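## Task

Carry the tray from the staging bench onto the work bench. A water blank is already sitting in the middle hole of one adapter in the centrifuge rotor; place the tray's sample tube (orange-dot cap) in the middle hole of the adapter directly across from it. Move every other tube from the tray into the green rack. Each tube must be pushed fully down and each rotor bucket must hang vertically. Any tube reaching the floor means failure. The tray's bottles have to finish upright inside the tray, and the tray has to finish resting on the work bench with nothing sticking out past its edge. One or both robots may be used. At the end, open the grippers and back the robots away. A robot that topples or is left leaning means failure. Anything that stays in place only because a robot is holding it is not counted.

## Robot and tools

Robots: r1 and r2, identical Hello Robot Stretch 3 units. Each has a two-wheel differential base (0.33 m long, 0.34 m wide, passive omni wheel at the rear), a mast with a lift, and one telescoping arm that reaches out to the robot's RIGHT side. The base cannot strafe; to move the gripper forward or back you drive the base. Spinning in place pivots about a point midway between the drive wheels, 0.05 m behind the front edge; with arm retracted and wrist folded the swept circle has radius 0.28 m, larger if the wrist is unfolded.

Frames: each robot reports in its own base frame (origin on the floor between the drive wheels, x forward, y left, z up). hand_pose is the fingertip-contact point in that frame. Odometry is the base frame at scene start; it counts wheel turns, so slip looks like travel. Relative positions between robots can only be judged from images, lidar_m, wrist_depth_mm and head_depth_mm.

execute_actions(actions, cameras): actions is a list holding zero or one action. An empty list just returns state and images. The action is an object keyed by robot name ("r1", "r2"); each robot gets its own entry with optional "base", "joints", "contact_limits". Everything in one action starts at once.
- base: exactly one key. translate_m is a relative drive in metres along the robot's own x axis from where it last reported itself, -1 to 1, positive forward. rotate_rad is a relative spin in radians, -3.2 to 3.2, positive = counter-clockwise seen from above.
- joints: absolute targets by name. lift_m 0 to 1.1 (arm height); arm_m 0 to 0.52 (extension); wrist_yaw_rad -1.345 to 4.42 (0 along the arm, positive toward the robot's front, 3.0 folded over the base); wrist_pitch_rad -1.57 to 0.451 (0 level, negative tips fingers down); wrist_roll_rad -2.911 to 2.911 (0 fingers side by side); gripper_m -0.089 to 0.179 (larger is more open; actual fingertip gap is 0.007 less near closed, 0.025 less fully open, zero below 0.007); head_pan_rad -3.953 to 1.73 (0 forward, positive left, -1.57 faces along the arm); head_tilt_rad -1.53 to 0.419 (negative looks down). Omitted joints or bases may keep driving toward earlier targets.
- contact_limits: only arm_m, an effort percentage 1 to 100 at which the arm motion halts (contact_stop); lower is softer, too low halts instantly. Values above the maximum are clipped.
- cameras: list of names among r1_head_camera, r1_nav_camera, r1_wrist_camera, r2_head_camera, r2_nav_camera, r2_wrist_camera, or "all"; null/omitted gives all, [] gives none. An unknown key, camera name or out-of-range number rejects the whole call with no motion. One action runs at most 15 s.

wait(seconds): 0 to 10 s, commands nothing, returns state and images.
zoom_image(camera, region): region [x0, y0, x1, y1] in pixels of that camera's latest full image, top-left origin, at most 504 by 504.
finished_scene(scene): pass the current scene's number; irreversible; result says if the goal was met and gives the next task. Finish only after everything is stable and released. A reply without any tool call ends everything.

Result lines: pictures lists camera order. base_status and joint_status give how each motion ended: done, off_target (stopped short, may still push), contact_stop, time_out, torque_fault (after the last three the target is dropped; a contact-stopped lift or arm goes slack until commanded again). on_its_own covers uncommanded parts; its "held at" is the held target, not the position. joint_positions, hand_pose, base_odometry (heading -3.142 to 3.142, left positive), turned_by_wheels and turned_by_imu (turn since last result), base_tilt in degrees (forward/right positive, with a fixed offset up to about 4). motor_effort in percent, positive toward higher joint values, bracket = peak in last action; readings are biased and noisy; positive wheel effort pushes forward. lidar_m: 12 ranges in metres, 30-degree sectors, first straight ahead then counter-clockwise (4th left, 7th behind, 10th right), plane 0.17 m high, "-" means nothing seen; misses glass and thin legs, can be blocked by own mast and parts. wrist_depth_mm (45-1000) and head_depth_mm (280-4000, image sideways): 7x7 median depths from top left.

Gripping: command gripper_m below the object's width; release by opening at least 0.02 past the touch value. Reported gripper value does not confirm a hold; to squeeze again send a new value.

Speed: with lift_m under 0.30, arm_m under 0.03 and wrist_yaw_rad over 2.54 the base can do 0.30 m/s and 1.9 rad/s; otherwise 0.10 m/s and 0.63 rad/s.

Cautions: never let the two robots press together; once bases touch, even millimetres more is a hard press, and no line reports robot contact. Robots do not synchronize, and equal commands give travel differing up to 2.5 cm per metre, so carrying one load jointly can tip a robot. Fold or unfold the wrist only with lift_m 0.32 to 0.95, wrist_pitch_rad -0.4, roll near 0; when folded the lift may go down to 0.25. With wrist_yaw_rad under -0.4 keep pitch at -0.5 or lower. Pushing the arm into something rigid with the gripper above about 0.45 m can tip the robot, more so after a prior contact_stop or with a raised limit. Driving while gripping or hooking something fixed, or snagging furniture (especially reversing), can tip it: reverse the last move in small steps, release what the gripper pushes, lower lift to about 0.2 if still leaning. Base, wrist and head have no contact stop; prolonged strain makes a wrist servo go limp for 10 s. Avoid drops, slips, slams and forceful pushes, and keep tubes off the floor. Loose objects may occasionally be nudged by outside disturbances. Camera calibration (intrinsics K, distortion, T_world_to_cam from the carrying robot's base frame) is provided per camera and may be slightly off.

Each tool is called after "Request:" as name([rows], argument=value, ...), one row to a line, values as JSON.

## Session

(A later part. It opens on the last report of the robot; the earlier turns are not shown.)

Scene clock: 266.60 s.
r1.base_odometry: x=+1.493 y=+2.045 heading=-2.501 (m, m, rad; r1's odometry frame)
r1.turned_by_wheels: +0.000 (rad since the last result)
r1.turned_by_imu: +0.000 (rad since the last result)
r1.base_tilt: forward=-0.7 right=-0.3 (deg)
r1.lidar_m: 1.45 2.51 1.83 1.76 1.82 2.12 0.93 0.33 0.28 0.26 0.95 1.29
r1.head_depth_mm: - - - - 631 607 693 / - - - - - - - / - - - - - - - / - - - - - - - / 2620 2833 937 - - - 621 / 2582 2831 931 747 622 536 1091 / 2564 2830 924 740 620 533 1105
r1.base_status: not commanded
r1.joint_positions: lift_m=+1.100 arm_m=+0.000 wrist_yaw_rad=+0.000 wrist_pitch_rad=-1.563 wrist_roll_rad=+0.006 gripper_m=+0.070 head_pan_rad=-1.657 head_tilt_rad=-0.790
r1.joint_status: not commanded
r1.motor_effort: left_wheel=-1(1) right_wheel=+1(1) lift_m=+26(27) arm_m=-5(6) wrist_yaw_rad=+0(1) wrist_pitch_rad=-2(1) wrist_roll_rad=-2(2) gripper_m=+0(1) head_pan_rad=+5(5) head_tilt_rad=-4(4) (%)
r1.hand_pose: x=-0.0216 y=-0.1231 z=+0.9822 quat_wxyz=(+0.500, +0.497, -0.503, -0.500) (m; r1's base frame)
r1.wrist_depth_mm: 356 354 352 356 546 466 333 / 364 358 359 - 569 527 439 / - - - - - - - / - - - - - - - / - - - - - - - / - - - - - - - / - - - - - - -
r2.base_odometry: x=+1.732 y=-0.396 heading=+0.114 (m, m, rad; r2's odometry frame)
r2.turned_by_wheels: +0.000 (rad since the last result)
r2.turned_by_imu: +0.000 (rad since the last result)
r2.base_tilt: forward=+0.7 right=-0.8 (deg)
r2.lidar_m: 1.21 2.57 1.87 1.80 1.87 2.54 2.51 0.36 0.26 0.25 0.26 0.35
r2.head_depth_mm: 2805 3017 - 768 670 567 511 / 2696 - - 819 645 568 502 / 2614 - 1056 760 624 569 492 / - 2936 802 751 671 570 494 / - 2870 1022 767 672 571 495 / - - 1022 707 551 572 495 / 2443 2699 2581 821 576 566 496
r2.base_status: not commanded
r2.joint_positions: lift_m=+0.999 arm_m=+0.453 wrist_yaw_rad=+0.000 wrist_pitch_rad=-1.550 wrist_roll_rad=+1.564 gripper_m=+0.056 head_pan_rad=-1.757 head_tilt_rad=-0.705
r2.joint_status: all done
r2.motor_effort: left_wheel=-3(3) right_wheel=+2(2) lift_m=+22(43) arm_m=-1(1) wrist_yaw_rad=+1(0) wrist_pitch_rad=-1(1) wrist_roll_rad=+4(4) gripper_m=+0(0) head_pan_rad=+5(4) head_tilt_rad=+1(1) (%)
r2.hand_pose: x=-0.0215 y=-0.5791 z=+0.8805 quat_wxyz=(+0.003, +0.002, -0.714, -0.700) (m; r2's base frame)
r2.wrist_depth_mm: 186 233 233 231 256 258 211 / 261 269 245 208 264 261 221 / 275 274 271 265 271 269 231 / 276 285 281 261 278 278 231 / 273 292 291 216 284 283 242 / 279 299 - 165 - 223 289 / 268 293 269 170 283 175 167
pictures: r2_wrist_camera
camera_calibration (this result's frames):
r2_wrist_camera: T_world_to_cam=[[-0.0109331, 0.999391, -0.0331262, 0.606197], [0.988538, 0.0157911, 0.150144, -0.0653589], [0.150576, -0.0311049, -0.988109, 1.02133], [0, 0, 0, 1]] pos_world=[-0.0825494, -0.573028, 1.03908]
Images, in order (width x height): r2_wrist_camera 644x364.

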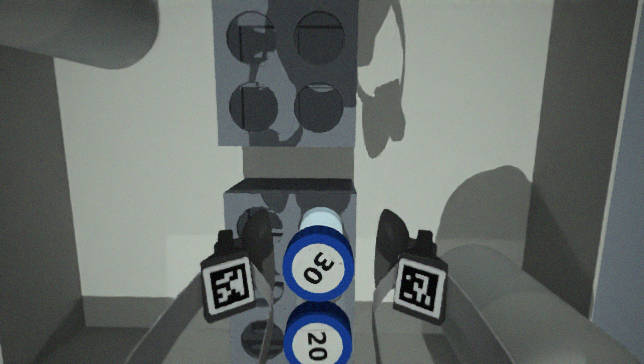

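Request:
execute_actions([
  {"r2":{"base":{"translate_m":0.005},"joints":{"arm_m":0.454}}},
], cameras=[])

Request:
execute_actions([
  {"r2":{"joints":{"gripper_m":0.005}}},
], cameras=[])

Request:
execute_actions([
  {"r2":{"joints":{"lift_m":1.1}}},
], cameras=["r2_wrist_camera"])

Request:
execute_actions([
  {"r2":{"base":{"translate_m":-0.547},"joints":{"arm_m":0.502}}},
], cameras=["r2_wrist_camera"])

Request:
execute_actions([
  {"r2":{"joints":{"wrist_roll_rad":0}}},
], cameras=["r2_wrist_camera","r2_head_camera"])

Scene clock: 268.73 s.
r1.base_odometry: x=+1.493 y=+2.045 heading=-2.501 (m, m, rad; r1's odometry frame)
r1.turned_by_wheels: +0.000 (rad since the last result)
r1.turned_by_imu: +0.000 (rad since the last result)
r1.base_tilt: forward=-0.7 right=-0.3 (deg)
r1.lidar_m: 1.45 2.51 1.83 1.77 1.83 2.12 0.93 0.33 0.28 0.26 0.95 1.29
r1.head_depth_mm: - - - - 630 609 693 / - - - - - - - / - - - - - - - / - - - - - - - / 2596 2855 937 - - - 622 / 2588 2826 929 744 624 536 1089 / 2576 2794 922 741 621 533 1108
r1.base_status: not commanded
r1.joint_positions: lift_m=+1.100 arm_m=+0.000 wrist_yaw_rad=+0.000 wrist_pitch_rad=-1.563 wrist_roll_rad=+0.006 gripper_m=+0.070 head_pan_rad=-1.657 head_tilt_rad=-0.790
r1.joint_status: not commanded
r1.motor_effort: left_wheel=-1(1) right_wheel=+1(1) lift_m=+26(27) arm_m=-6(6) wrist_yaw_rad=+0(0) wrist_pitch_rad=-1(2) wrist_roll_rad=-2(2) gripper_m=+1(1) head_pan_rad=+5(5) head_tilt_rad=-4(4) (%)
r1.hand_pose: x=-0.0216 y=-0.1231 z=+0.9822 quat_wxyz=(+0.500, +0.497, -0.503, -0.500) (m; r1's base frame)
r1.wrist_depth_mm: 348 357 353 350 540 452 332 / 358 358 361 - 556 534 453 / - - - - - - - / - - - - - - - / - - - - - - - / - - - - - - - / - - - - - - -
r2.base_odometry: x=+1.737 y=-0.396 heading=+0.114 (m, m, rad; r2's odometry frame)
r2.turned_by_wheels: +0.000 (rad since the last result)
r2.turned_by_imu: +0.000 (rad since the last result)
r2.base_tilt: forward=+0.6 right=-1.0 (deg)
r2.lidar_m: 1.21 2.58 1.87 1.80 1.86 2.54 2.51 0.35 0.26 0.25 0.26 0.35
r2.head_depth_mm: 2799 3027 - 770 670 567 511 / 2693 - - 818 637 569 502 / 2607 - 1050 748 625 570 493 / - 2904 800 763 672 571 494 / - 2873 1019 782 673 572 495 / - - 1022 700 551 572 495 / 2447 2706 2583 805 596 572 495
r2.base_status: done
r2.joint_positions: lift_m=+0.999 arm_m=+0.454 wrist_yaw_rad=+0.000 wrist_pitch_rad=-1.550 wrist_roll_rad=+1.564 gripper_m=+0.056 head_pan_rad=-1.757 head_tilt_rad=-0.705
r2.joint_status: all done
r2.motor_effort: left_wheel=-3(3) right_wheel=+2(10) lift_m=+21(21) arm_m=+3(4) wrist_yaw_rad=+1(0) wrist_pitch_rad=-1(0) wrist_roll_rad=+4(4) gripper_m=+0(0) head_pan_rad=+4(5) head_tilt_rad=+1(1) (%)
r2.hand_pose: x=-0.0215 y=-0.5795 z=+0.8805 quat_wxyz=(+0.003, +0.002, -0.714, -0.700) (m; r2's base frame)
r2.wrist_depth_mm: 188 240 255 230 258 256 212 / 270 268 239 208 265 261 223 / 275 275 272 267 268 269 231 / 272 285 279 235 278 275 232 / 272 294 287 166 283 281 243 / 276 301 - 173 - 210 245 / 265 282 269 170 273 170 159
pictures: none
No camera images: the call's "cameras" was empty. Leave "cameras" out to get every camera's image.

Scene clock: 269.73 s.
r1.base_odometry: x=+1.493 y=+2.045 heading=-2.501 (m, m, rad; r1's odometry frame)
r1.turned_by_wheels: +0.000 (rad since the last result)
r1.turned_by_imu: +0.000 (rad since the last result)
r1.base_tilt: forward=-0.7 right=-0.2 (deg)
r1.lidar_m: 1.46 2.52 1.83 1.77 1.82 2.13 0.93 0.33 0.28 0.26 0.95 1.29
r1.head_depth_mm: - - - - 631 607 692 / - - - - - - - / - - - - - - - / - - - - - - - / 2605 2849 936 - - - 621 / 2598 2838 928 744 623 536 1095 / 2572 2801 921 739 620 533 1111
r1.base_status: not commanded
r1.joint_positions: lift_m=+1.100 arm_m=+0.000 wrist_yaw_rad=+0.000 wrist_pitch_rad=-1.563 wrist_roll_rad=+0.006 gripper_m=+0.070 head_pan_rad=-1.657 head_tilt_rad=-0.790
r1.joint_status: not commanded
r1.motor_effort: left_wheel=-1(1) right_wheel=+1(1) lift_m=+27(26) arm_m=-5(6) wrist_yaw_rad=-1(1) wrist_pitch_rad=-1(1) wrist_roll_rad=-2(2) gripper_m=+2(1) head_pan_rad=+4(5) head_tilt_rad=-3(3) (%)
r1.hand_pose: x=-0.0216 y=-0.1231 z=+0.9822 quat_wxyz=(+0.500, +0.497, -0.503, -0.500) (m; r1's base frame)
r1.wrist_depth_mm: 354 351 353 355 556 450 336 / 361 361 361 - 556 521 453 / - - - - - - - / - - - - - - - / - - - - - - - / - - - - - - - / - - - - - - -
r2.base_odometry: x=+1.737 y=-0.396 heading=+0.114 (m, m, rad; r2's odometry frame)
r2.turned_by_wheels: +0.000 (rad since the last result)
r2.turned_by_imu: +0.000 (rad since the last result)
r2.base_tilt: forward=+0.6 right=-0.8 (deg)
r2.lidar_m: 1.21 2.58 1.88 1.80 1.86 2.55 2.50 0.35 0.26 0.25 0.26 0.35
r2.head_depth_mm: 2802 3024 - 769 670 568 511 / 2677 - - 819 637 568 502 / 2600 - 1053 749 625 569 493 / - 2899 800 761 672 570 494 / - 2871 1020 763 672 571 495 / - - 1743 701 551 571 496 / 2457 2700 2570 805 596 573 496
r2.base_status: not commanded
r2.joint_positions: lift_m=+0.999 arm_m=+0.454 wrist_yaw_rad=+0.000 wrist_pitch_rad=-1.550 wrist_roll_rad=+1.564 gripper_m=+0.006 head_pan_rad=-1.757 head_tilt_rad=-0.705
r2.joint_status: all done
r2.motor_effort: left_wheel=-3(3) right_wheel=+2(2) lift_m=+21(21) arm_m=+3(3) wrist_yaw_rad=+1(0) wrist_pitch_rad=-1(1) wrist_roll_rad=+4(4) gripper_m=-13(97) head_pan_rad=+5(5) head_tilt_rad=+1(1) (%)
r2.hand_pose: x=-0.0215 y=-0.5797 z=+0.8805 quat_wxyz=(+0.003, +0.002, -0.714, -0.700) (m; r2's base frame)
r2.wrist_depth_mm: 188 241 255 231 258 257 212 / 267 269 243 208 264 261 221 / 272 276 273 268 271 268 232 / 276 281 281 235 276 278 233 / 275 292 286 160 286 280 246 / 276 300 - 165 - 212 244 / 266 282 269 170 287 172 158
pictures: none
No camera images: the call's "cameras" was empty. Leave "cameras" out to get every camera's image.

Scene clock: 271.50 s.
r1.base_odometry: x=+1.493 y=+2.045 heading=-2.501 (m, m, rad; r1's odometry frame)
r1.turned_by_wheels: +0.000 (rad since the last result)
r1.turned_by_imu: +0.000 (rad since the last result)
r1.base_tilt: forward=-0.7 right=-0.2 (deg)
r1.lidar_m: 1.46 2.51 1.84 1.77 1.83 2.12 0.93 0.33 0.28 0.26 0.95 1.29
r1.head_depth_mm: - - - - 630 609 692 / - - - - - - - / - - - - - - - / - - - - - - - / 2636 2882 937 - - - 622 / 2579 2834 928 746 624 535 1097 / 2592 2794 921 742 620 533 1105
r1.base_status: not commanded
r1.joint_positions: lift_m=+1.100 arm_m=+0.000 wrist_yaw_rad=+0.000 wrist_pitch_rad=-1.563 wrist_roll_rad=+0.006 gripper_m=+0.070 head_pan_rad=-1.657 head_tilt_rad=-0.790
r1.joint_status: not commanded
r1.motor_effort: left_wheel=-2(1) right_wheel=+0(1) lift_m=+27(26) arm_m=-5(6) wrist_yaw_rad=+0(1) wrist_pitch_rad=-1(1) wrist_roll_rad=-2(2) gripper_m=+0(0) head_pan_rad=+5(5) head_tilt_rad=-4(3) (%)
r1.hand_pose: x=-0.0216 y=-0.1231 z=+0.9822 quat_wxyz=(+0.500, +0.497, -0.503, -0.500) (m; r1's base frame)
r1.wrist_depth_mm: 357 351 353 352 553 447 334 / 362 361 360 - 568 534 448 / - - - - - - - / - - - - - - - / - - - - - - - / - - - - - - - / - - - - - - -
r2.base_odometry: x=+1.737 y=-0.396 heading=+0.114 (m, m, rad; r2's odometry frame)
r2.turned_by_wheels: +0.000 (rad since the last result)
r2.turned_by_imu: +0.000 (rad since the last result)
r2.base_tilt: forward=+0.7 right=-0.8 (deg)
r2.lidar_m: 1.21 2.57 1.87 1.79 1.86 2.54 2.51 0.36 0.26 0.25 0.26 0.35
r2.head_depth_mm: 2807 3070 1048 818 669 568 511 / 2733 3027 1054 819 639 568 503 / 2674 2966 1053 749 625 569 494 / 2607 2897 801 764 671 570 494 / 2544 2871 2559 750 671 570 495 / - 2875 2562 701 551 572 496 / 2428 2731 2575 804 597 572 496
r2.base_status: not commanded
r2.joint_positions: lift_m=+1.099 arm_m=+0.454 wrist_yaw_rad=+0.000 wrist_pitch_rad=-1.550 wrist_roll_rad=+1.564 gripper_m=+0.006 head_pan_rad=-1.757 head_tilt_rad=-0.705
r2.joint_status: all done
r2.motor_effort: left_wheel=-3(4) right_wheel=+1(1) lift_m=+46(47) arm_m=+3(4) wrist_yaw_rad=+0(1) wrist_pitch_rad=-1(1) wrist_roll_rad=+4(4) gripper_m=-13(13) head_pan_rad=+5(5) head_tilt_rad=+0(1) (%)
r2.hand_pose: x=-0.0215 y=-0.5797 z=+0.9815 quat_wxyz=(+0.003, +0.002, -0.714, -0.700) (m; r2's base frame)
r2.wrist_depth_mm: 229 243 352 301 355 347 351 / 378 341 368 314 361 359 364 / 382 375 379 371 374 368 372 / 392 387 383 361 381 380 377 / 404 386 402 161 344 376 393 / 417 367 - 336 - 247 401 / 436 429 426 425 415 222 410
pictures: r2_wrist_camera
camera_calibration (this result's frames):
r2_wrist_camera: T_world_to_cam=[[-0.010933, 0.999376, -0.0335862, 0.610542], [0.988538, 0.0158601, 0.150136, -0.0804627], [0.150575, -0.0315597, -0.988095, 1.1208], [0, 0, 0, 1]] pos_world=[-0.0825494, -0.573513, 1.14004]
Images, in order (width x height): r2_wrist_camera 644x364.

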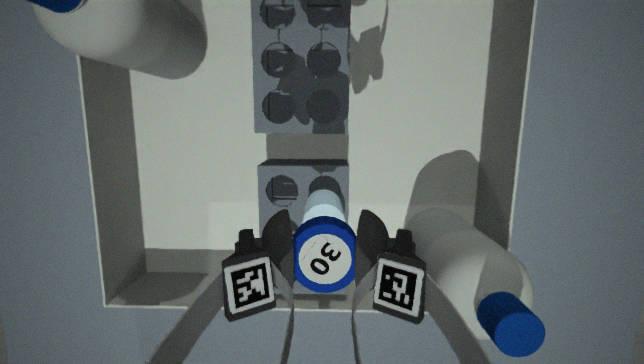

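Scene clock: 278.13 s.
r1.base_odometry: x=+1.493 y=+2.045 heading=-2.501 (m, m, rad; r1's odometry frame)
r1.turned_by_wheels: +0.000 (rad since the last result)
r1.turned_by_imu: +0.000 (rad since the last result)
r1.base_tilt: forward=-0.8 right=-0.3 (deg)
r1.lidar_m: 1.45 2.52 1.83 1.76 1.83 2.12 0.92 0.33 0.28 0.26 0.94 1.29
r1.head_depth_mm: - - - - 632 607 693 / - - - - - - - / - - - - - - - / - - - - - - - / 2617 2858 938 - - - 621 / 2616 2849 929 747 622 536 1093 / 2576 2798 924 742 621 533 1112
r1.base_status: not commanded
r1.joint_positions: lift_m=+1.100 arm_m=+0.000 wrist_yaw_rad=+0.000 wrist_pitch_rad=-1.563 wrist_roll_rad=+0.006 gripper_m=+0.070 head_pan_rad=-1.657 head_tilt_rad=-0.790
r1.joint_status: not commanded
r1.motor_effort: left_wheel=-2(2) right_wheel=+1(1) lift_m=+26(26) arm_m=-6(6) wrist_yaw_rad=+0(0) wrist_pitch_rad=-1(1) wrist_roll_rad=-2(2) gripper_m=+1(1) head_pan_rad=+5(5) head_tilt_rad=-3(3) (%)
r1.hand_pose: x=-0.0216 y=-0.1231 z=+0.9822 quat_wxyz=(+0.500, +0.497, -0.503, -0.500) (m; r1's base frame)
r1.wrist_depth_mm: 356 353 353 352 557 455 334 / 365 360 359 - 565 526 445 / - - - - - - - / - - - - - - - / - - - - - - - / - - - - - - - / - - - - - - -
r2.base_odometry: x=+1.194 y=-0.458 heading=+0.114 (m, m, rad; r2's odometry frame)
r2.turned_by_wheels: +0.000 (rad since the last result)
r2.turned_by_imu: +0.001 (rad since the last result)
r2.base_tilt: forward=+0.6 right=-0.8 (deg)
r2.lidar_m: 0.96 2.57 1.87 1.80 1.86 2.53 1.96 2.14 0.26 0.25 0.26 0.36
r2.head_depth_mm: 2816 3069 2543 1968 1626 1354 520 / 2724 3039 2538 1972 1593 567 512 / 2658 2980 2561 877 673 569 494 / 2622 2905 2560 823 675 570 494 / 2543 2836 2582 798 675 571 495 / - 2809 2485 748 677 572 495 / 2443 2744 2580 805 679 573 496
r2.base_status: done
r2.joint_positions: lift_m=+1.099 arm_m=+0.502 wrist_yaw_rad=+0.000 wrist_pitch_rad=-1.550 wrist_roll_rad=+1.564 gripper_m=+0.006 head_pan_rad=-1.757 head_tilt_rad=-0.705
r2.joint_status: all done
r2.motor_effort: left_wheel=-3(8) right_wheel=+2(3) lift_m=+45(46) arm_m=+3(4) wrist_yaw_rad=+0(0) wrist_pitch_rad=-1(1) wrist_roll_rad=+4(4) gripper_m=-13(13) head_pan_rad=+5(5) head_tilt_rad=+1(1) (%)
r2.hand_pose: x=-0.0215 y=-0.6277 z=+0.9815 quat_wxyz=(+0.003, +0.002, -0.714, -0.700) (m; r2's base frame)
r2.wrist_depth_mm: 364 363 362 358 357 355 353 / 371 371 371 369 365 364 364 / 386 387 379 376 375 370 371 / 398 393 393 359 382 384 382 / 408 406 396 161 395 390 391 / 418 416 - 311 - 405 406 / 433 434 426 418 423 418 416
pictures: r2_wrist_camera
camera_calibration (this result's frames):
r2_wrist_camera: T_world_to_cam=[[-0.0109387, 0.999376, -0.0335863, 0.658504], [0.988538, 0.0158658, 0.150136, -0.0796979], [0.150576, -0.031559, -0.988095, 1.11929], [0, 0, 0, 1]] pos_world=[-0.0825496, -0.621505, 1.14004]
Images, in order (width x height): r2_wrist_camera 644x364.

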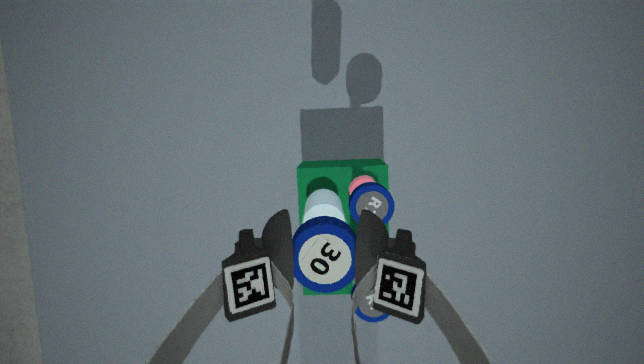

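Scene clock: 279.60 s.
r1.base_odometry: x=+1.493 y=+2.045 heading=-2.501 (m, m, rad; r1's odometry frame)
r1.turned_by_wheels: +0.000 (rad since the last result)
r1.turned_by_imu: +0.000 (rad since the last result)
r1.base_tilt: forward=-0.8 right=-0.3 (deg)
r1.lidar_m: 1.46 2.52 1.83 1.77 1.83 2.12 0.93 0.33 0.28 0.26 0.95 1.29
r1.head_depth_mm: - - - - 631 607 693 / - - - - - - - / - - - - - - - / - - - - - - - / 2596 2843 935 - - - 621 / 2601 2823 929 749 624 536 1092 / 2585 2795 920 742 620 533 1113
r1.base_status: not commanded
r1.joint_positions: lift_m=+1.100 arm_m=+0.000 wrist_yaw_rad=+0.000 wrist_pitch_rad=-1.563 wrist_roll_rad=+0.006 gripper_m=+0.070 head_pan_rad=-1.657 head_tilt_rad=-0.790
r1.joint_status: not commanded
r1.motor_effort: left_wheel=-1(2) right_wheel=+1(0) lift_m=+27(26) arm_m=-5(6) wrist_yaw_rad=+0(0) wrist_pitch_rad=-1(1) wrist_roll_rad=-2(2) gripper_m=+0(1) head_pan_rad=+5(5) head_tilt_rad=-4(4) (%)
r1.hand_pose: x=-0.0216 y=-0.1231 z=+0.9822 quat_wxyz=(+0.500, +0.497, -0.503, -0.500) (m; r1's base frame)
r1.wrist_depth_mm: 354 352 353 352 552 459 334 / 361 364 360 - 561 536 449 / - - - - - - - / - - - - - - - / - - - - - - - / - - - - - - - / - - - - - - -
r2.base_odometry: x=+1.194 y=-0.458 heading=+0.114 (m, m, rad; r2's odometry frame)
r2.turned_by_wheels: +0.000 (rad since the last result)
r2.turned_by_imu: +0.000 (rad since the last result)
r2.base_tilt: forward=+0.8 right=-0.8 (deg)
r2.lidar_m: 0.96 2.56 1.87 1.80 1.86 2.54 1.96 2.15 0.26 0.25 0.26 0.36
r2.head_depth_mm: 2798 3055 2502 1987 1622 1350 521 / 2728 3021 2541 1974 1594 569 511 / 2675 2987 2539 876 673 569 494 / 2613 2897 2547 823 674 572 494 / 2587 2819 1016 802 676 571 494 / - 2854 984 747 678 572 495 / 2462 2722 2557 805 679 572 496
r2.base_status: not commanded
r2.joint_positions: lift_m=+1.099 arm_m=+0.502 wrist_yaw_rad=+0.000 wrist_pitch_rad=-1.550 wrist_roll_rad=+0.008 gripper_m=+0.006 head_pan_rad=-1.757 head_tilt_rad=-0.705
r2.joint_status: all done
r2.motor_effort: left_wheel=-3(3) right_wheel=+2(2) lift_m=+46(46) arm_m=+3(3) wrist_yaw_rad=+1(1) wrist_pitch_rad=-1(1) wrist_roll_rad=-5(5) gripper_m=-13(14) head_pan_rad=+5(5) head_tilt_rad=+1(1) (%)
r2.hand_pose: x=-0.0216 y=-0.6279 z=+0.9815 quat_wxyz=(+0.503, +0.493, -0.507, -0.497) (m; r2's base frame)
r2.wrist_depth_mm: 366 368 359 359 358 358 - / 375 375 369 366 364 368 - / 387 381 381 378 373 380 - / 396 396 353 330 383 385 - / 404 405 333 161 395 401 - / 414 415 - 409 - - - / 423 430 420 424 427 - -
pictures: r2_head_camera (sideways: a quarter turn clockwise sets it upright), r2_wrist_camera
camera_calibration (this result's frames):
r2_head_camera: T_world_to_cam=[[0.143756, 0.608037, -0.780785, 1.02825], [0.975426, -0.220177, 0.00812945, -0.0145757], [-0.166968, -0.762767, -0.624747, 0.766887], [0, 0, 0, 1]] pos_world=[-0.00555367, -0.0434666, 1.28207]
r2_wrist_camera: T_world_to_cam=[[-0.999912, 0.00378959, -0.0127002, -0.00827062], [0.00209011, 0.991347, 0.131248, 0.530139], [0.0130877, 0.13121, -0.991268, 1.22165], [0, 0, 0, 1]] pos_world=[-0.0253665, -0.685813, 1.14129]
Images, in order (width x height): r2_head_camera 896x504, r2_wrist_camera 644x364.

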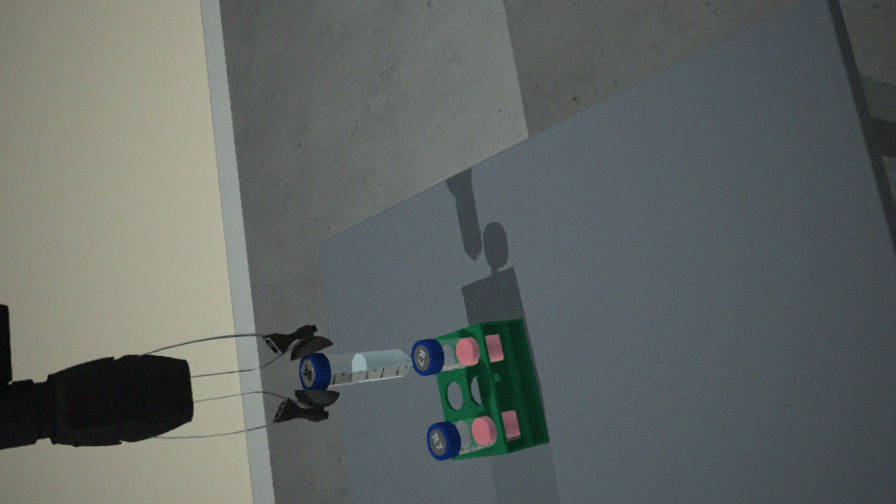

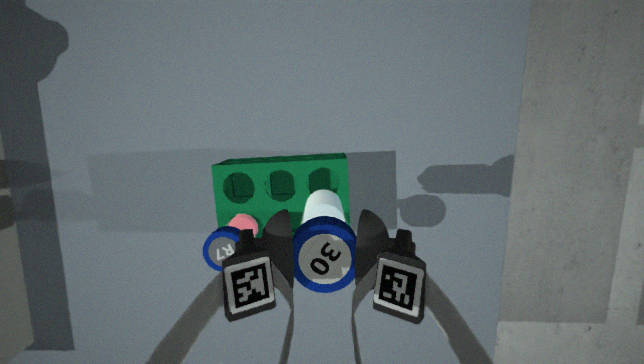

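Request:
execute_actions([
  {"r2":{"base":{"translate_m":0.002},"joints":{"arm_m":0.52}}},
], cameras=["r2_wrist_camera"])

Request:
execute_actions([
  {"r2":{"joints":{"lift_m":1.05}}},
], cameras=["r2_wrist_camera","r2_head_camera"])

Request:
zoom_image(camera="r2_head_camera", region=[330,290,560,470])

Scene clock: 282.43 s.
r1.base_odometry: x=+1.493 y=+2.045 heading=-2.501 (m, m, rad; r1's odometry frame)
r1.turned_by_wheels: +0.000 (rad since the last result)
r1.turned_by_imu: +0.000 (rad since the last result)
r1.base_tilt: forward=-0.7 right=-0.3 (deg)
r1.lidar_m: 1.45 2.52 1.84 1.76 1.83 2.12 0.93 0.33 0.28 0.26 0.94 1.29
r1.head_depth_mm: - - - - 630 607 694 / - - - - - - - / - - - - - - - / - - - - - - - / 2617 2844 934 - - - 621 / 2605 2855 926 747 624 536 1094 / 2570 2800 922 741 620 532 1107
r1.base_status: not commanded
r1.joint_positions: lift_m=+1.100 arm_m=+0.000 wrist_yaw_rad=+0.000 wrist_pitch_rad=-1.563 wrist_roll_rad=+0.006 gripper_m=+0.070 head_pan_rad=-1.657 head_tilt_rad=-0.790
r1.joint_status: not commanded
r1.motor_effort: left_wheel=-1(2) right_wheel=+1(1) lift_m=+27(27) arm_m=-6(5) wrist_yaw_rad=-1(0) wrist_pitch_rad=-1(1) wrist_roll_rad=-3(2) gripper_m=+1(1) head_pan_rad=+5(5) head_tilt_rad=-4(3) (%)
r1.hand_pose: x=-0.0216 y=-0.1231 z=+0.9822 quat_wxyz=(+0.500, +0.497, -0.503, -0.500) (m; r1's base frame)
r1.wrist_depth_mm: 357 351 353 355 549 456 332 / 363 362 357 - 555 537 452 / - - - - - - - / - - - - - - - / - - - - - - - / - - - - - - - / - - - - - - -
r2.base_odometry: x=+1.196 y=-0.458 heading=+0.114 (m, m, rad; r2's odometry frame)
r2.turned_by_wheels: +0.000 (rad since the last result)
r2.turned_by_imu: +0.000 (rad since the last result)
r2.base_tilt: forward=+0.8 right=-0.8 (deg)
r2.lidar_m: 0.96 2.56 1.87 1.80 1.86 2.54 1.96 2.14 0.26 0.25 0.26 0.36
r2.head_depth_mm: 2780 3076 2535 1980 1630 1353 521 / 2725 3019 2544 1997 1551 568 511 / 2675 2974 2540 875 673 569 494 / 2632 2908 2550 825 673 570 494 / 2581 2811 1789 798 675 572 494 / - 2835 987 748 677 572 495 / 2448 2718 2591 806 678 573 496
r2.base_status: done
r2.joint_positions: lift_m=+1.099 arm_m=+0.519 wrist_yaw_rad=+0.000 wrist_pitch_rad=-1.550 wrist_roll_rad=+0.008 gripper_m=+0.006 head_pan_rad=-1.757 head_tilt_rad=-0.705
r2.joint_status: all done
r2.motor_effort: left_wheel=-3(4) right_wheel=+2(8) lift_m=+46(45) arm_m=+4(5) wrist_yaw_rad=+0(0) wrist_pitch_rad=-1(1) wrist_roll_rad=-5(5) gripper_m=-14(13) head_pan_rad=+5(5) head_tilt_rad=+1(1) (%)
r2.hand_pose: x=-0.0216 y=-0.6449 z=+0.9815 quat_wxyz=(+0.503, +0.493, -0.507, -0.497) (m; r2's base frame)
r2.wrist_depth_mm: 361 362 359 359 354 355 - / 376 370 369 363 364 368 - / 382 383 386 379 376 377 - / 393 396 388 382 387 386 - / 406 400 399 161 397 399 - / 419 414 - 411 - - - / 422 432 422 426 420 - -
pictures: r2_wrist_camera
camera_calibration (this result's frames):
r2_wrist_camera: T_world_to_cam=[[-0.999913, 0.00355054, -0.0126954, -0.00836504], [0.00185374, 0.991348, 0.131248, 0.547004], [0.0130515, 0.131213, -0.991268, 1.22388], [0, 0, 0, 1]] pos_world=[-0.0253518, -0.702831, 1.14129]
Images, in order (width x height): r2_wrist_camera 644x364.

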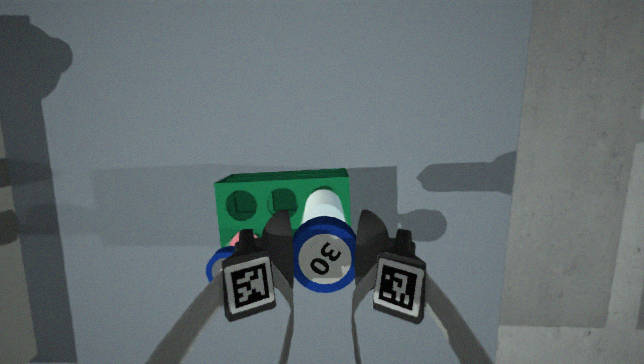

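Scene clock: 283.73 s.
r1.base_odometry: x=+1.493 y=+2.045 heading=-2.501 (m, m, rad; r1's odometry frame)
r1.turned_by_wheels: +0.000 (rad since the last result)
r1.turned_by_imu: +0.000 (rad since the last result)
r1.base_tilt: forward=-0.7 right=-0.3 (deg)
r1.lidar_m: 1.46 2.51 1.84 1.76 1.83 2.12 0.93 0.33 0.28 0.26 0.95 1.29
r1.head_depth_mm: - - - - 631 608 691 / - - - - - - - / - - - - - - - / - - - - - - - / 2612 2811 934 - - - 622 / 2604 2829 927 745 623 536 1097 / 2581 2805 924 740 619 532 1112
r1.base_status: not commanded
r1.joint_positions: lift_m=+1.100 arm_m=+0.000 wrist_yaw_rad=+0.000 wrist_pitch_rad=-1.563 wrist_roll_rad=+0.006 gripper_m=+0.070 head_pan_rad=-1.657 head_tilt_rad=-0.790
r1.joint_status: not commanded
r1.motor_effort: left_wheel=-2(1) right_wheel=+0(1) lift_m=+27(26) arm_m=-6(6) wrist_yaw_rad=+0(1) wrist_pitch_rad=-1(1) wrist_roll_rad=-2(2) gripper_m=+1(2) head_pan_rad=+5(5) head_tilt_rad=-3(4) (%)
r1.hand_pose: x=-0.0216 y=-0.1231 z=+0.9822 quat_wxyz=(+0.500, +0.497, -0.503, -0.500) (m; r1's base frame)
r1.wrist_depth_mm: 358 353 355 352 556 457 334 / 362 358 359 - 566 536 445 / - - - - - - - / - - - - - - - / - - - - - - - / - - - - - - - / - - - - - - -
r2.base_odometry: x=+1.196 y=-0.458 heading=+0.114 (m, m, rad; r2's odometry frame)
r2.turned_by_wheels: +0.000 (rad since the last result)
r2.turned_by_imu: +0.000 (rad since the last result)
r2.base_tilt: forward=+0.5 right=-0.9 (deg)
r2.lidar_m: 0.96 2.57 1.86 1.80 1.86 2.53 1.96 2.14 0.26 0.25 0.26 0.36
r2.head_depth_mm: - 3124 2524 1981 1635 1348 521 / - 3044 2540 1981 1543 568 511 / - 2997 2547 876 672 568 493 / 2674 2938 2544 823 674 570 493 / 2624 2824 2593 800 676 572 495 / - - 2611 733 677 572 495 / 2473 2727 2578 804 679 573 495
r2.base_status: not commanded
r2.joint_positions: lift_m=+1.050 arm_m=+0.519 wrist_yaw_rad=+0.000 wrist_pitch_rad=-1.550 wrist_roll_rad=+0.008 gripper_m=+0.006 head_pan_rad=-1.757 head_tilt_rad=-0.705
r2.joint_status: all done
r2.motor_effort: left_wheel=-3(4) right_wheel=+2(2) lift_m=+22(43) arm_m=+3(3) wrist_yaw_rad=+1(1) wrist_pitch_rad=-1(1) wrist_roll_rad=-5(5) gripper_m=-13(13) head_pan_rad=+5(4) head_tilt_rad=+1(1) (%)
r2.hand_pose: x=-0.0216 y=-0.6449 z=+0.9325 quat_wxyz=(+0.503, +0.493, -0.507, -0.497) (m; r2's base frame)
r2.wrist_depth_mm: 320 316 317 314 309 309 - / 325 325 323 322 318 319 - / 334 330 330 327 325 324 - / 343 339 336 332 336 333 - / 350 353 287 162 342 341 - / 362 363 - 224 - 354 - / 374 375 369 370 368 359 -
pictures: r2_head_camera (sideways: a quarter turn clockwise sets it upright), r2_wrist_camera
camera_calibration (this result's frames):
r2_head_camera: T_world_to_cam=[[0.14375, 0.608024, -0.780796, 1.02826], [0.975427, -0.220172, 0.00813008, -0.0145765], [-0.166966, -0.762778, -0.624733, 0.766869], [0, 0, 0, 1]] pos_world=[-0.00555351, -0.043467, 1.28207]
r2_wrist_camera: T_world_to_cam=[[-0.999913, 0.00355107, -0.0126954, -0.00898684], [0.00185426, 0.991348, 0.131248, 0.553436], [0.0130516, 0.131213, -0.991268, 1.1753], [0, 0, 0, 1]] pos_world=[-0.0253519, -0.702831, 1.09229]
Images, in order (width x height): r2_head_camera 896x504, r2_wrist_camera 644x364.

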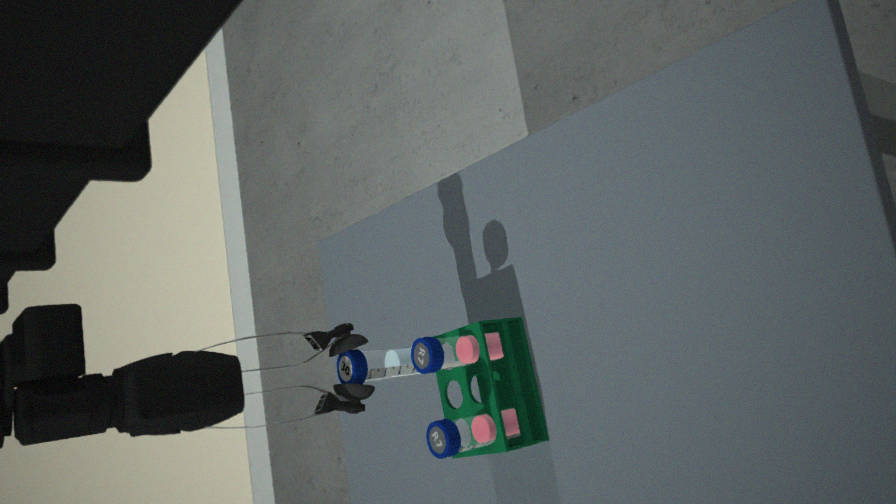

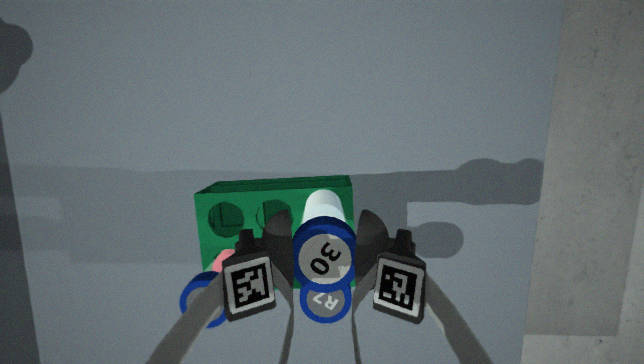

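Region (330, 290, 560, 470) of r2_head_camera's 896x504 image, scaled by 2.191, with more detail than that image has; it fills the top 394 rows of this view, and the rest is white.

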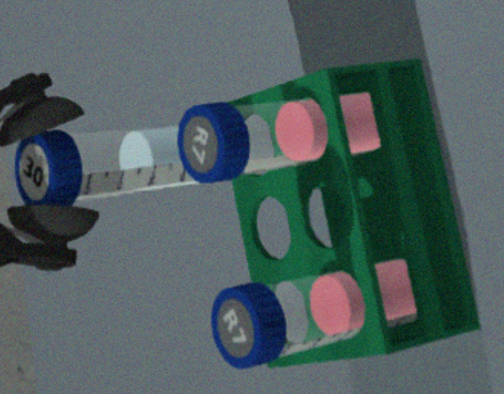

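Request:
execute_actions([
  {"r2":{"joints":{"lift_m":1.02}}},
], cameras=["r2_wrist_camera","r2_head_camera"])

Scene clock: 285.57 s.
r1.base_odometry: x=+1.493 y=+2.045 heading=-2.501 (m, m, rad; r1's odometry frame)
r1.turned_by_wheels: +0.000 (rad since the last result)
r1.turned_by_imu: +0.000 (rad since the last result)
r1.base_tilt: forward=-0.8 right=-0.3 (deg)
r1.lidar_m: 1.45 2.52 1.84 1.77 1.83 2.12 0.93 0.33 0.28 0.26 0.95 1.29
r1.head_depth_mm: - - - - 631 608 693 / - - - - - - - / - - - - - - - / - - - - - - - / 2639 2856 933 - - - 622 / 2589 2825 932 745 624 535 1093 / 2606 2782 923 742 621 533 1110
r1.base_status: not commanded
r1.joint_positions: lift_m=+1.100 arm_m=+0.000 wrist_yaw_rad=+0.000 wrist_pitch_rad=-1.563 wrist_roll_rad=+0.006 gripper_m=+0.070 head_pan_rad=-1.657 head_tilt_rad=-0.790
r1.joint_status: not commanded
r1.motor_effort: left_wheel=-2(1) right_wheel=+1(1) lift_m=+26(26) arm_m=-6(6) wrist_yaw_rad=-1(1) wrist_pitch_rad=-1(1) wrist_roll_rad=-2(2) gripper_m=-1(0) head_pan_rad=+5(5) head_tilt_rad=-4(4) (%)
r1.hand_pose: x=-0.0216 y=-0.1231 z=+0.9822 quat_wxyz=(+0.500, +0.497, -0.503, -0.500) (m; r1's base frame)
r1.wrist_depth_mm: 354 351 359 353 553 458 330 / 364 361 359 - 563 528 448 / - - - - - - - / - - - - - - - / - - - - - - - / - - - - - - - / - - - - - - -
r2.base_odometry: x=+1.196 y=-0.458 heading=+0.114 (m, m, rad; r2's odometry frame)
r2.turned_by_wheels: +0.000 (rad since the last result)
r2.turned_by_imu: +0.000 (rad since the last result)
r2.base_tilt: forward=+0.7 right=-0.7 (deg)
r2.lidar_m: 0.96 2.56 1.87 1.80 1.86 2.54 1.96 2.14 0.26 0.25 0.26 0.36
r2.head_depth_mm: 2701 - - 1980 1621 1347 522 / 2643 - 2433 1987 1548 568 512 / - 3031 2542 879 671 568 494 / - 2927 2543 823 673 570 494 / - 2830 2567 788 675 571 495 / - - 2556 734 677 572 495 / 2470 2712 2556 803 677 572 496
r2.base_status: not commanded
r2.joint_positions: lift_m=+1.020 arm_m=+0.519 wrist_yaw_rad=+0.000 wrist_pitch_rad=-1.550 wrist_roll_rad=+0.008 gripper_m=+0.006 head_pan_rad=-1.757 head_tilt_rad=-0.705
r2.joint_status: all done
r2.motor_effort: left_wheel=-3(3) right_wheel=+2(2) lift_m=+21(21) arm_m=+3(3) wrist_yaw_rad=+1(1) wrist_pitch_rad=-1(1) wrist_roll_rad=-5(5) gripper_m=-14(13) head_pan_rad=+4(5) head_tilt_rad=+1(2) (%)
r2.hand_pose: x=-0.0216 y=-0.6449 z=+0.9025 quat_wxyz=(+0.503, +0.493, -0.507, -0.497) (m; r2's base frame)
r2.wrist_depth_mm: 289 286 283 286 280 280 - / 295 296 292 287 289 286 - / 303 303 299 300 297 297 - / 311 310 306 302 304 301 - / 319 315 281 162 310 310 - / 327 326 - 178 - 319 - / 339 335 331 324 332 328 -
pictures: r2_head_camera (sideways: a quarter turn clockwise sets it upright), r2_wrist_camera
camera_calibration (this result's frames):
r2_head_camera: T_world_to_cam=[[0.14375, 0.608024, -0.780796, 1.02826], [0.975427, -0.220172, 0.00813008, -0.0145765], [-0.166966, -0.762778, -0.624733, 0.766869], [0, 0, 0, 1]] pos_world=[-0.00555352, -0.043467, 1.28207]
r2_wrist_camera: T_world_to_cam=[[-0.999913, 0.00354951, -0.012695, -0.00936894], [0.00185118, 0.991332, 0.131368, 0.557222], [0.0130513, 0.131333, -0.991252, 1.14564], [0, 0, 0, 1]] pos_world=[-0.0253517, -0.70282, 1.0623]
Images, in order (width x height): r2_head_camera 896x504, r2_wrist_camera 644x364.

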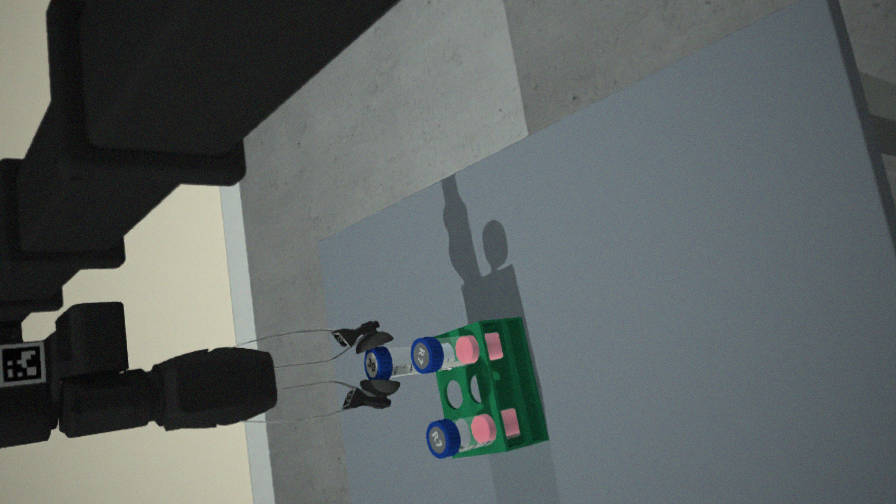

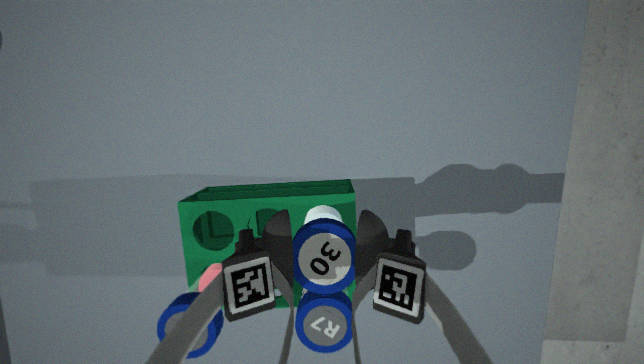

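Request:
execute_actions([
  {"r2":{"joints":{"lift_m":1.0}}},
], cameras=[])

Request:
execute_actions([
  {"r2":{"joints":{"gripper_m":0.056}}},
], cameras=[])

Request:
execute_actions([
  {"r2":{"joints":{"lift_m":1.1}}},
], cameras=["r2_wrist_camera","r2_head_camera"])

Request:
execute_actions([
  {"r2":{"base":{"translate_m":0.583},"joints":{"arm_m":0.454,"wrist_roll_rad":1.57}}},
], cameras=["r2_wrist_camera"])

Scene clock: 288.27 s.
r1.base_odometry: x=+1.493 y=+2.045 heading=-2.501 (m, m, rad; r1's odometry frame)
r1.turned_by_wheels: +0.000 (rad since the last result)
r1.turned_by_imu: +0.000 (rad since the last result)
r1.base_tilt: forward=-0.7 right=-0.3 (deg)
r1.lidar_m: 1.45 2.52 1.84 1.77 1.83 2.12 0.93 0.33 0.28 0.26 0.95 1.29
r1.head_depth_mm: - - - - 629 609 694 / - - - - - - - / - - - - - - - / - - - - - - - / 2627 2883 936 - - - 620 / 2602 2828 930 747 623 537 1090 / 2556 2846 924 741 620 533 1108
r1.base_status: not commanded
r1.joint_positions: lift_m=+1.100 arm_m=+0.000 wrist_yaw_rad=+0.000 wrist_pitch_rad=-1.563 wrist_roll_rad=+0.006 gripper_m=+0.070 head_pan_rad=-1.657 head_tilt_rad=-0.790
r1.joint_status: not commanded
r1.motor_effort: left_wheel=-2(2) right_wheel=+1(1) lift_m=+27(27) arm_m=-6(5) wrist_yaw_rad=+0(0) wrist_pitch_rad=-1(1) wrist_roll_rad=-2(3) gripper_m=+0(1) head_pan_rad=+5(5) head_tilt_rad=-4(4) (%)
r1.hand_pose: x=-0.0216 y=-0.1231 z=+0.9822 quat_wxyz=(+0.500, +0.497, -0.503, -0.500) (m; r1's base frame)
r1.wrist_depth_mm: 358 351 351 356 559 450 332 / 362 363 362 - 561 524 446 / - - - - - - - / - - - - - - - / - - - - - - - / - - - - - - - / - - - - - - -
r2.base_odometry: x=+1.196 y=-0.458 heading=+0.114 (m, m, rad; r2's odometry frame)
r2.turned_by_wheels: +0.000 (rad since the last result)
r2.turned_by_imu: +0.000 (rad since the last result)
r2.base_tilt: forward=+0.7 right=-1.0 (deg)
r2.lidar_m: 0.96 2.56 1.87 1.80 1.86 2.53 1.96 2.15 0.26 0.25 0.26 0.36
r2.head_depth_mm: 2766 - - 1894 1622 1354 521 / 2712 - 2337 1987 1556 568 512 / 2588 - 2459 874 673 569 494 / - 2971 2551 823 675 570 494 / - 2838 2570 775 675 572 494 / - - 2524 733 676 572 496 / 2466 2723 2582 805 678 574 496
r2.base_status: not commanded
r2.joint_positions: lift_m=+1.001 arm_m=+0.519 wrist_yaw_rad=+0.000 wrist_pitch_rad=-1.554 wrist_roll_rad=+0.008 gripper_m=+0.006 head_pan_rad=-1.757 head_tilt_rad=-0.705
r2.joint_status: all done
r2.motor_effort: left_wheel=-3(3) right_wheel=+2(2) lift_m=+12(21) arm_m=+3(3) wrist_yaw_rad=+0(1) wrist_pitch_rad=+1(1) wrist_roll_rad=-5(5) gripper_m=-12(13) head_pan_rad=+5(5) head_tilt_rad=+1(1) (%)
r2.hand_pose: x=-0.0216 y=-0.6439 z=+0.8830 quat_wxyz=(+0.502, +0.494, -0.506, -0.498) (m; r2's base frame)
r2.wrist_depth_mm: 270 269 268 264 262 265 262 / 276 273 275 270 269 270 - / 282 284 282 277 278 277 - / 290 291 285 286 286 283 - / 299 297 247 159 290 291 - / 309 308 236 160 - 297 - / 321 315 315 177 310 309 -
pictures: none
No camera images: the call's "cameras" was empty. Leave "cameras" out to get every camera's image.

Scene clock: 289.27 s.
r1.base_odometry: x=+1.493 y=+2.045 heading=-2.501 (m, m, rad; r1's odometry frame)
r1.turned_by_wheels: +0.000 (rad since the last result)
r1.turned_by_imu: +0.000 (rad since the last result)
r1.base_tilt: forward=-0.7 right=-0.3 (deg)
r1.lidar_m: 1.45 2.52 1.83 1.77 1.83 2.11 0.93 0.33 0.28 0.26 0.95 1.29
r1.head_depth_mm: - - - - 631 608 691 / - - - - - - - / - - - - - - - / - - - - - - - / 2624 2842 937 - - - 621 / 2606 2816 931 747 623 535 1088 / 2572 2791 922 742 619 533 1111
r1.base_status: not commanded
r1.joint_positions: lift_m=+1.100 arm_m=+0.000 wrist_yaw_rad=+0.000 wrist_pitch_rad=-1.563 wrist_roll_rad=+0.006 gripper_m=+0.070 head_pan_rad=-1.657 head_tilt_rad=-0.790
r1.joint_status: not commanded
r1.motor_effort: left_wheel=-1(0) right_wheel=+1(0) lift_m=+26(26) arm_m=-7(6) wrist_yaw_rad=+0(0) wrist_pitch_rad=-1(2) wrist_roll_rad=-2(2) gripper_m=+0(1) head_pan_rad=+5(5) head_tilt_rad=-4(4) (%)
r1.hand_pose: x=-0.0216 y=-0.1231 z=+0.9822 quat_wxyz=(+0.500, +0.497, -0.503, -0.500) (m; r1's base frame)
r1.wrist_depth_mm: 357 354 355 355 553 455 335 / 361 363 362 - 567 527 452 / - - - - - - - / - - - - - - - / - - - - - - - / - - - - - - - / - - - - - - -
r2.base_odometry: x=+1.196 y=-0.458 heading=+0.114 (m, m, rad; r2's odometry frame)
r2.turned_by_wheels: +0.000 (rad since the last result)
r2.turned_by_imu: +0.000 (rad since the last result)
r2.base_tilt: forward=+0.7 right=-0.8 (deg)
r2.lidar_m: 0.96 2.57 1.87 1.80 1.86 2.53 1.96 2.13 0.26 0.25 0.26 0.36
r2.head_depth_mm: 2761 - - 1870 1628 1349 521 / 2711 - 2356 1990 1547 569 511 / 2602 - 2451 875 674 569 494 / - 2963 2561 822 675 570 494 / - 2867 2572 777 675 571 494 / - - 2539 733 678 573 496 / 2470 2723 2595 805 679 573 496
r2.base_status: not commanded
r2.joint_positions: lift_m=+1.001 arm_m=+0.519 wrist_yaw_rad=+0.000 wrist_pitch_rad=-1.554 wrist_roll_rad=+0.008 gripper_m=+0.056 head_pan_rad=-1.757 head_tilt_rad=-0.705
r2.joint_status: all done
r2.motor_effort: left_wheel=-3(3) right_wheel=+2(2) lift_m=+21(21) arm_m=+4(3) wrist_yaw_rad=+0(0) wrist_pitch_rad=+1(1) wrist_roll_rad=-5(5) gripper_m=+0(93) head_pan_rad=+5(5) head_tilt_rad=+1(1) (%)
r2.hand_pose: x=-0.0216 y=-0.6439 z=+0.8826 quat_wxyz=(+0.502, +0.494, -0.506, -0.498) (m; r2's base frame)
r2.wrist_depth_mm: 269 265 266 263 260 261 262 / 275 275 271 272 269 266 - / 281 282 277 278 273 274 - / 291 290 288 281 283 281 - / 301 296 247 227 289 290 - / 304 304 - 170 - 298 - / 313 315 314 176 310 302 -
pictures: none
No camera images: the call's "cameras" was empty. Leave "cameras" out to get every camera's image.

Scene clock: 291.00 s.
r1.base_odometry: x=+1.493 y=+2.045 heading=-2.501 (m, m, rad; r1's odometry frame)
r1.turned_by_wheels: +0.000 (rad since the last result)
r1.turned_by_imu: +0.000 (rad since the last result)
r1.base_tilt: forward=-0.7 right=-0.2 (deg)
r1.lidar_m: 1.45 2.52 1.83 1.77 1.82 2.12 0.93 0.33 0.28 0.26 0.95 1.29
r1.head_depth_mm: - - - - 629 608 691 / - - - - - - - / - - - - - - - / - - - - - - - / 2640 2845 938 - - - 619 / 2590 2852 929 747 624 535 1096 / 2585 2789 918 741 621 534 1116
r1.base_status: not commanded
r1.joint_positions: lift_m=+1.100 arm_m=+0.000 wrist_yaw_rad=+0.000 wrist_pitch_rad=-1.563 wrist_roll_rad=+0.006 gripper_m=+0.070 head_pan_rad=-1.657 head_tilt_rad=-0.790
r1.joint_status: not commanded
r1.motor_effort: left_wheel=-1(1) right_wheel=+0(1) lift_m=+26(27) arm_m=-6(6) wrist_yaw_rad=-1(1) wrist_pitch_rad=-1(1) wrist_roll_rad=-2(2) gripper_m=+1(2) head_pan_rad=+5(5) head_tilt_rad=-4(4) (%)
r1.hand_pose: x=-0.0216 y=-0.1231 z=+0.9822 quat_wxyz=(+0.500, +0.497, -0.503, -0.500) (m; r1's base frame)
r1.wrist_depth_mm: 353 354 355 353 550 448 335 / 364 364 361 - 563 528 449 / - - - - - - - / - - - - - - - / - - - - - - - / - - - - - - - / - - - - - - -
r2.base_odometry: x=+1.196 y=-0.458 heading=+0.114 (m, m, rad; r2's odometry frame)
r2.turned_by_wheels: +0.000 (rad since the last result)
r2.turned_by_imu: +0.000 (rad since the last result)
r2.base_tilt: forward=+0.8 right=-0.9 (deg)
r2.lidar_m: 0.96 2.56 1.86 1.80 1.87 2.54 1.96 2.15 0.26 0.25 0.26 0.36
r2.head_depth_mm: 2798 3081 2522 1983 1626 1348 522 / 2749 3020 2535 1980 1552 568 511 / 2684 2993 2540 875 673 569 494 / 2623 2924 2543 824 675 570 494 / 2556 2859 1797 775 675 573 494 / - 2854 2471 733 676 572 495 / 2452 2718 2562 804 678 573 496
r2.base_status: not commanded
r2.joint_positions: lift_m=+1.100 arm_m=+0.519 wrist_yaw_rad=+0.000 wrist_pitch_rad=-1.554 wrist_roll_rad=+0.008 gripper_m=+0.056 head_pan_rad=-1.757 head_tilt_rad=-0.705
r2.joint_status: all done
r2.motor_effort: left_wheel=-3(3) right_wheel=+2(2) lift_m=+45(48) arm_m=+4(3) wrist_yaw_rad=+0(1) wrist_pitch_rad=+1(1) wrist_roll_rad=-5(5) gripper_m=+1(1) head_pan_rad=+4(5) head_tilt_rad=+1(1) (%)
r2.hand_pose: x=-0.0216 y=-0.6439 z=+0.9816 quat_wxyz=(+0.502, +0.494, -0.506, -0.498) (m; r2's base frame)
r2.wrist_depth_mm: 365 359 361 357 354 359 - / 377 373 372 367 363 366 - / 380 381 381 377 371 383 - / 396 390 392 360 383 383 - / 407 406 398 334 393 398 - / 413 416 - 409 - - - / 430 429 423 425 422 - -
pictures: r2_head_camera (sideways: a quarter turn clockwise sets it upright), r2_wrist_camera
camera_calibration (this result's frames):
r2_head_camera: T_world_to_cam=[[0.14375, 0.608024, -0.780796, 1.02826], [0.975427, -0.220172, 0.00813008, -0.0145765], [-0.166966, -0.762778, -0.624733, 0.766869], [0, 0, 0, 1]] pos_world=[-0.0055535, -0.043467, 1.28207]
r2_wrist_camera: T_world_to_cam=[[-0.999913, 0.0036049, -0.0126829, -0.00834413], [0.00185687, 0.990813, 0.135228, 0.541719], [0.0130539, 0.135192, -0.990733, 1.22588], [0, 0, 0, 1]] pos_world=[-0.0253518, -0.702442, 1.14116]
Images, in order (width x height): r2_head_camera 896x504, r2_wrist_camera 644x364.

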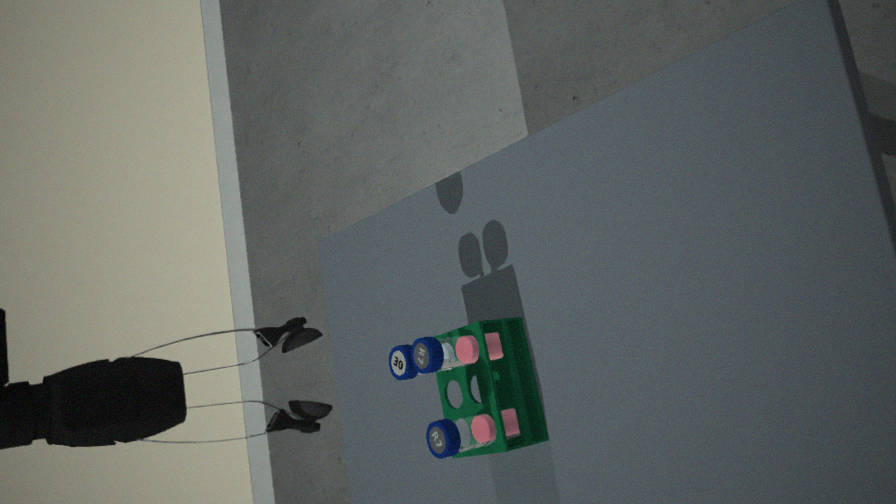

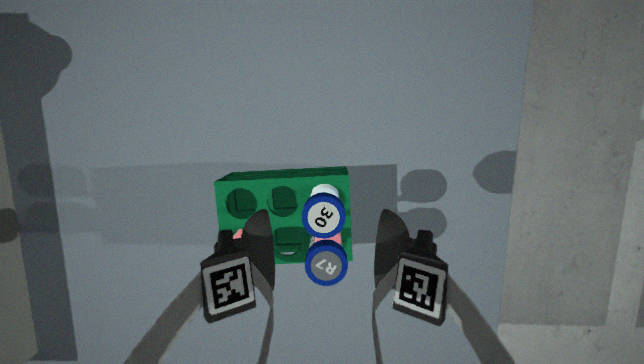

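Scene clock: 298.07 s.
r1.base_odometry: x=+1.493 y=+2.045 heading=-2.501 (m, m, rad; r1's odometry frame)
r1.turned_by_wheels: +0.000 (rad since the last result)
r1.turned_by_imu: +0.000 (rad since the last result)
r1.base_tilt: forward=-0.7 right=-0.3 (deg)
r1.lidar_m: 1.45 2.52 1.83 1.76 1.83 2.12 0.93 0.33 0.28 0.26 0.95 1.29
r1.head_depth_mm: - - - - 631 608 691 / - - - - - - - / - - - - - - - / - - - - - - - / 2623 2860 936 - - - 620 / 2596 2832 928 749 624 536 1097 / 2589 2817 925 741 618 533 1111
r1.base_status: not commanded
r1.joint_positions: lift_m=+1.100 arm_m=+0.000 wrist_yaw_rad=+0.000 wrist_pitch_rad=-1.563 wrist_roll_rad=+0.006 gripper_m=+0.070 head_pan_rad=-1.657 head_tilt_rad=-0.790
r1.joint_status: not commanded
r1.motor_effort: left_wheel=-2(1) right_wheel=+1(0) lift_m=+27(26) arm_m=-5(5) wrist_yaw_rad=+0(0) wrist_pitch_rad=-2(2) wrist_roll_rad=-2(2) gripper_m=+1(1) head_pan_rad=+5(5) head_tilt_rad=-4(4) (%)
r1.hand_pose: x=-0.0216 y=-0.1231 z=+0.9822 quat_wxyz=(+0.500, +0.497, -0.503, -0.500) (m; r1's base frame)
r1.wrist_depth_mm: 353 357 353 353 564 452 330 / 364 361 359 - 550 513 449 / - - - - - - - / - - - - - - - / - - - - - - - / - - - - - - - / - - - - - - -
r2.base_odometry: x=+1.775 y=-0.392 heading=+0.114 (m, m, rad; r2's odometry frame)
r2.turned_by_wheels: +0.000 (rad since the last result)
r2.turned_by_imu: -0.001 (rad since the last result)
r2.base_tilt: forward=+0.5 right=-0.8 (deg)
r2.lidar_m: 1.21 2.57 1.87 1.80 1.87 2.54 2.55 0.36 0.26 0.25 0.26 0.35
r2.head_depth_mm: 2812 3083 1046 818 667 567 511 / 2737 3017 1049 794 624 567 502 / 2672 2969 1014 761 623 570 493 / 2583 2903 897 764 671 571 494 / 2540 2855 2621 796 577 571 495 / - 2859 2578 729 556 572 495 / 2431 2739 2578 829 678 573 496
r2.base_status: done
r2.joint_positions: lift_m=+1.100 arm_m=+0.454 wrist_yaw_rad=+0.000 wrist_pitch_rad=-1.553 wrist_roll_rad=+1.562 gripper_m=+0.056 head_pan_rad=-1.757 head_tilt_rad=-0.705
r2.joint_status: all done
r2.motor_effort: left_wheel=-3(4) right_wheel=+2(10) lift_m=+45(45) arm_m=-1(0) wrist_yaw_rad=+0(0) wrist_pitch_rad=+1(1) wrist_roll_rad=+5(4) gripper_m=+0(1) head_pan_rad=+5(6) head_tilt_rad=+2(2) (%)
r2.hand_pose: x=-0.0215 y=-0.5793 z=+0.9816 quat_wxyz=(+0.004, +0.003, -0.713, -0.701) (m; r2's base frame)
r2.wrist_depth_mm: 366 318 355 303 356 349 355 / 374 363 369 361 362 358 362 / 389 379 375 375 373 367 371 / 396 386 386 324 376 381 381 / 399 364 395 338 289 244 394 / 409 414 - 411 - 243 404 / 426 428 429 423 416 416 415
pictures: r2_wrist_camera
camera_calibration (this result's frames):
r2_wrist_camera: T_world_to_cam=[[-0.0135543, 0.999458, -0.0299952, 0.606651], [0.988499, 0.0179123, 0.150164, -0.0793061], [0.15062, -0.0276148, -0.988206, 1.1233], [0, 0, 0, 1]] pos_world=[-0.0825744, -0.573882, 1.14016]
Images, in order (width x height): r2_wrist_camera 644x364.

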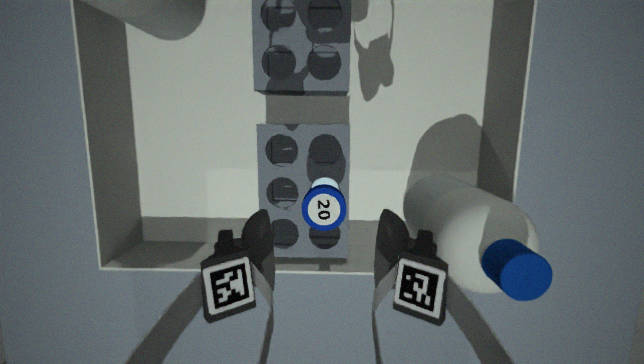

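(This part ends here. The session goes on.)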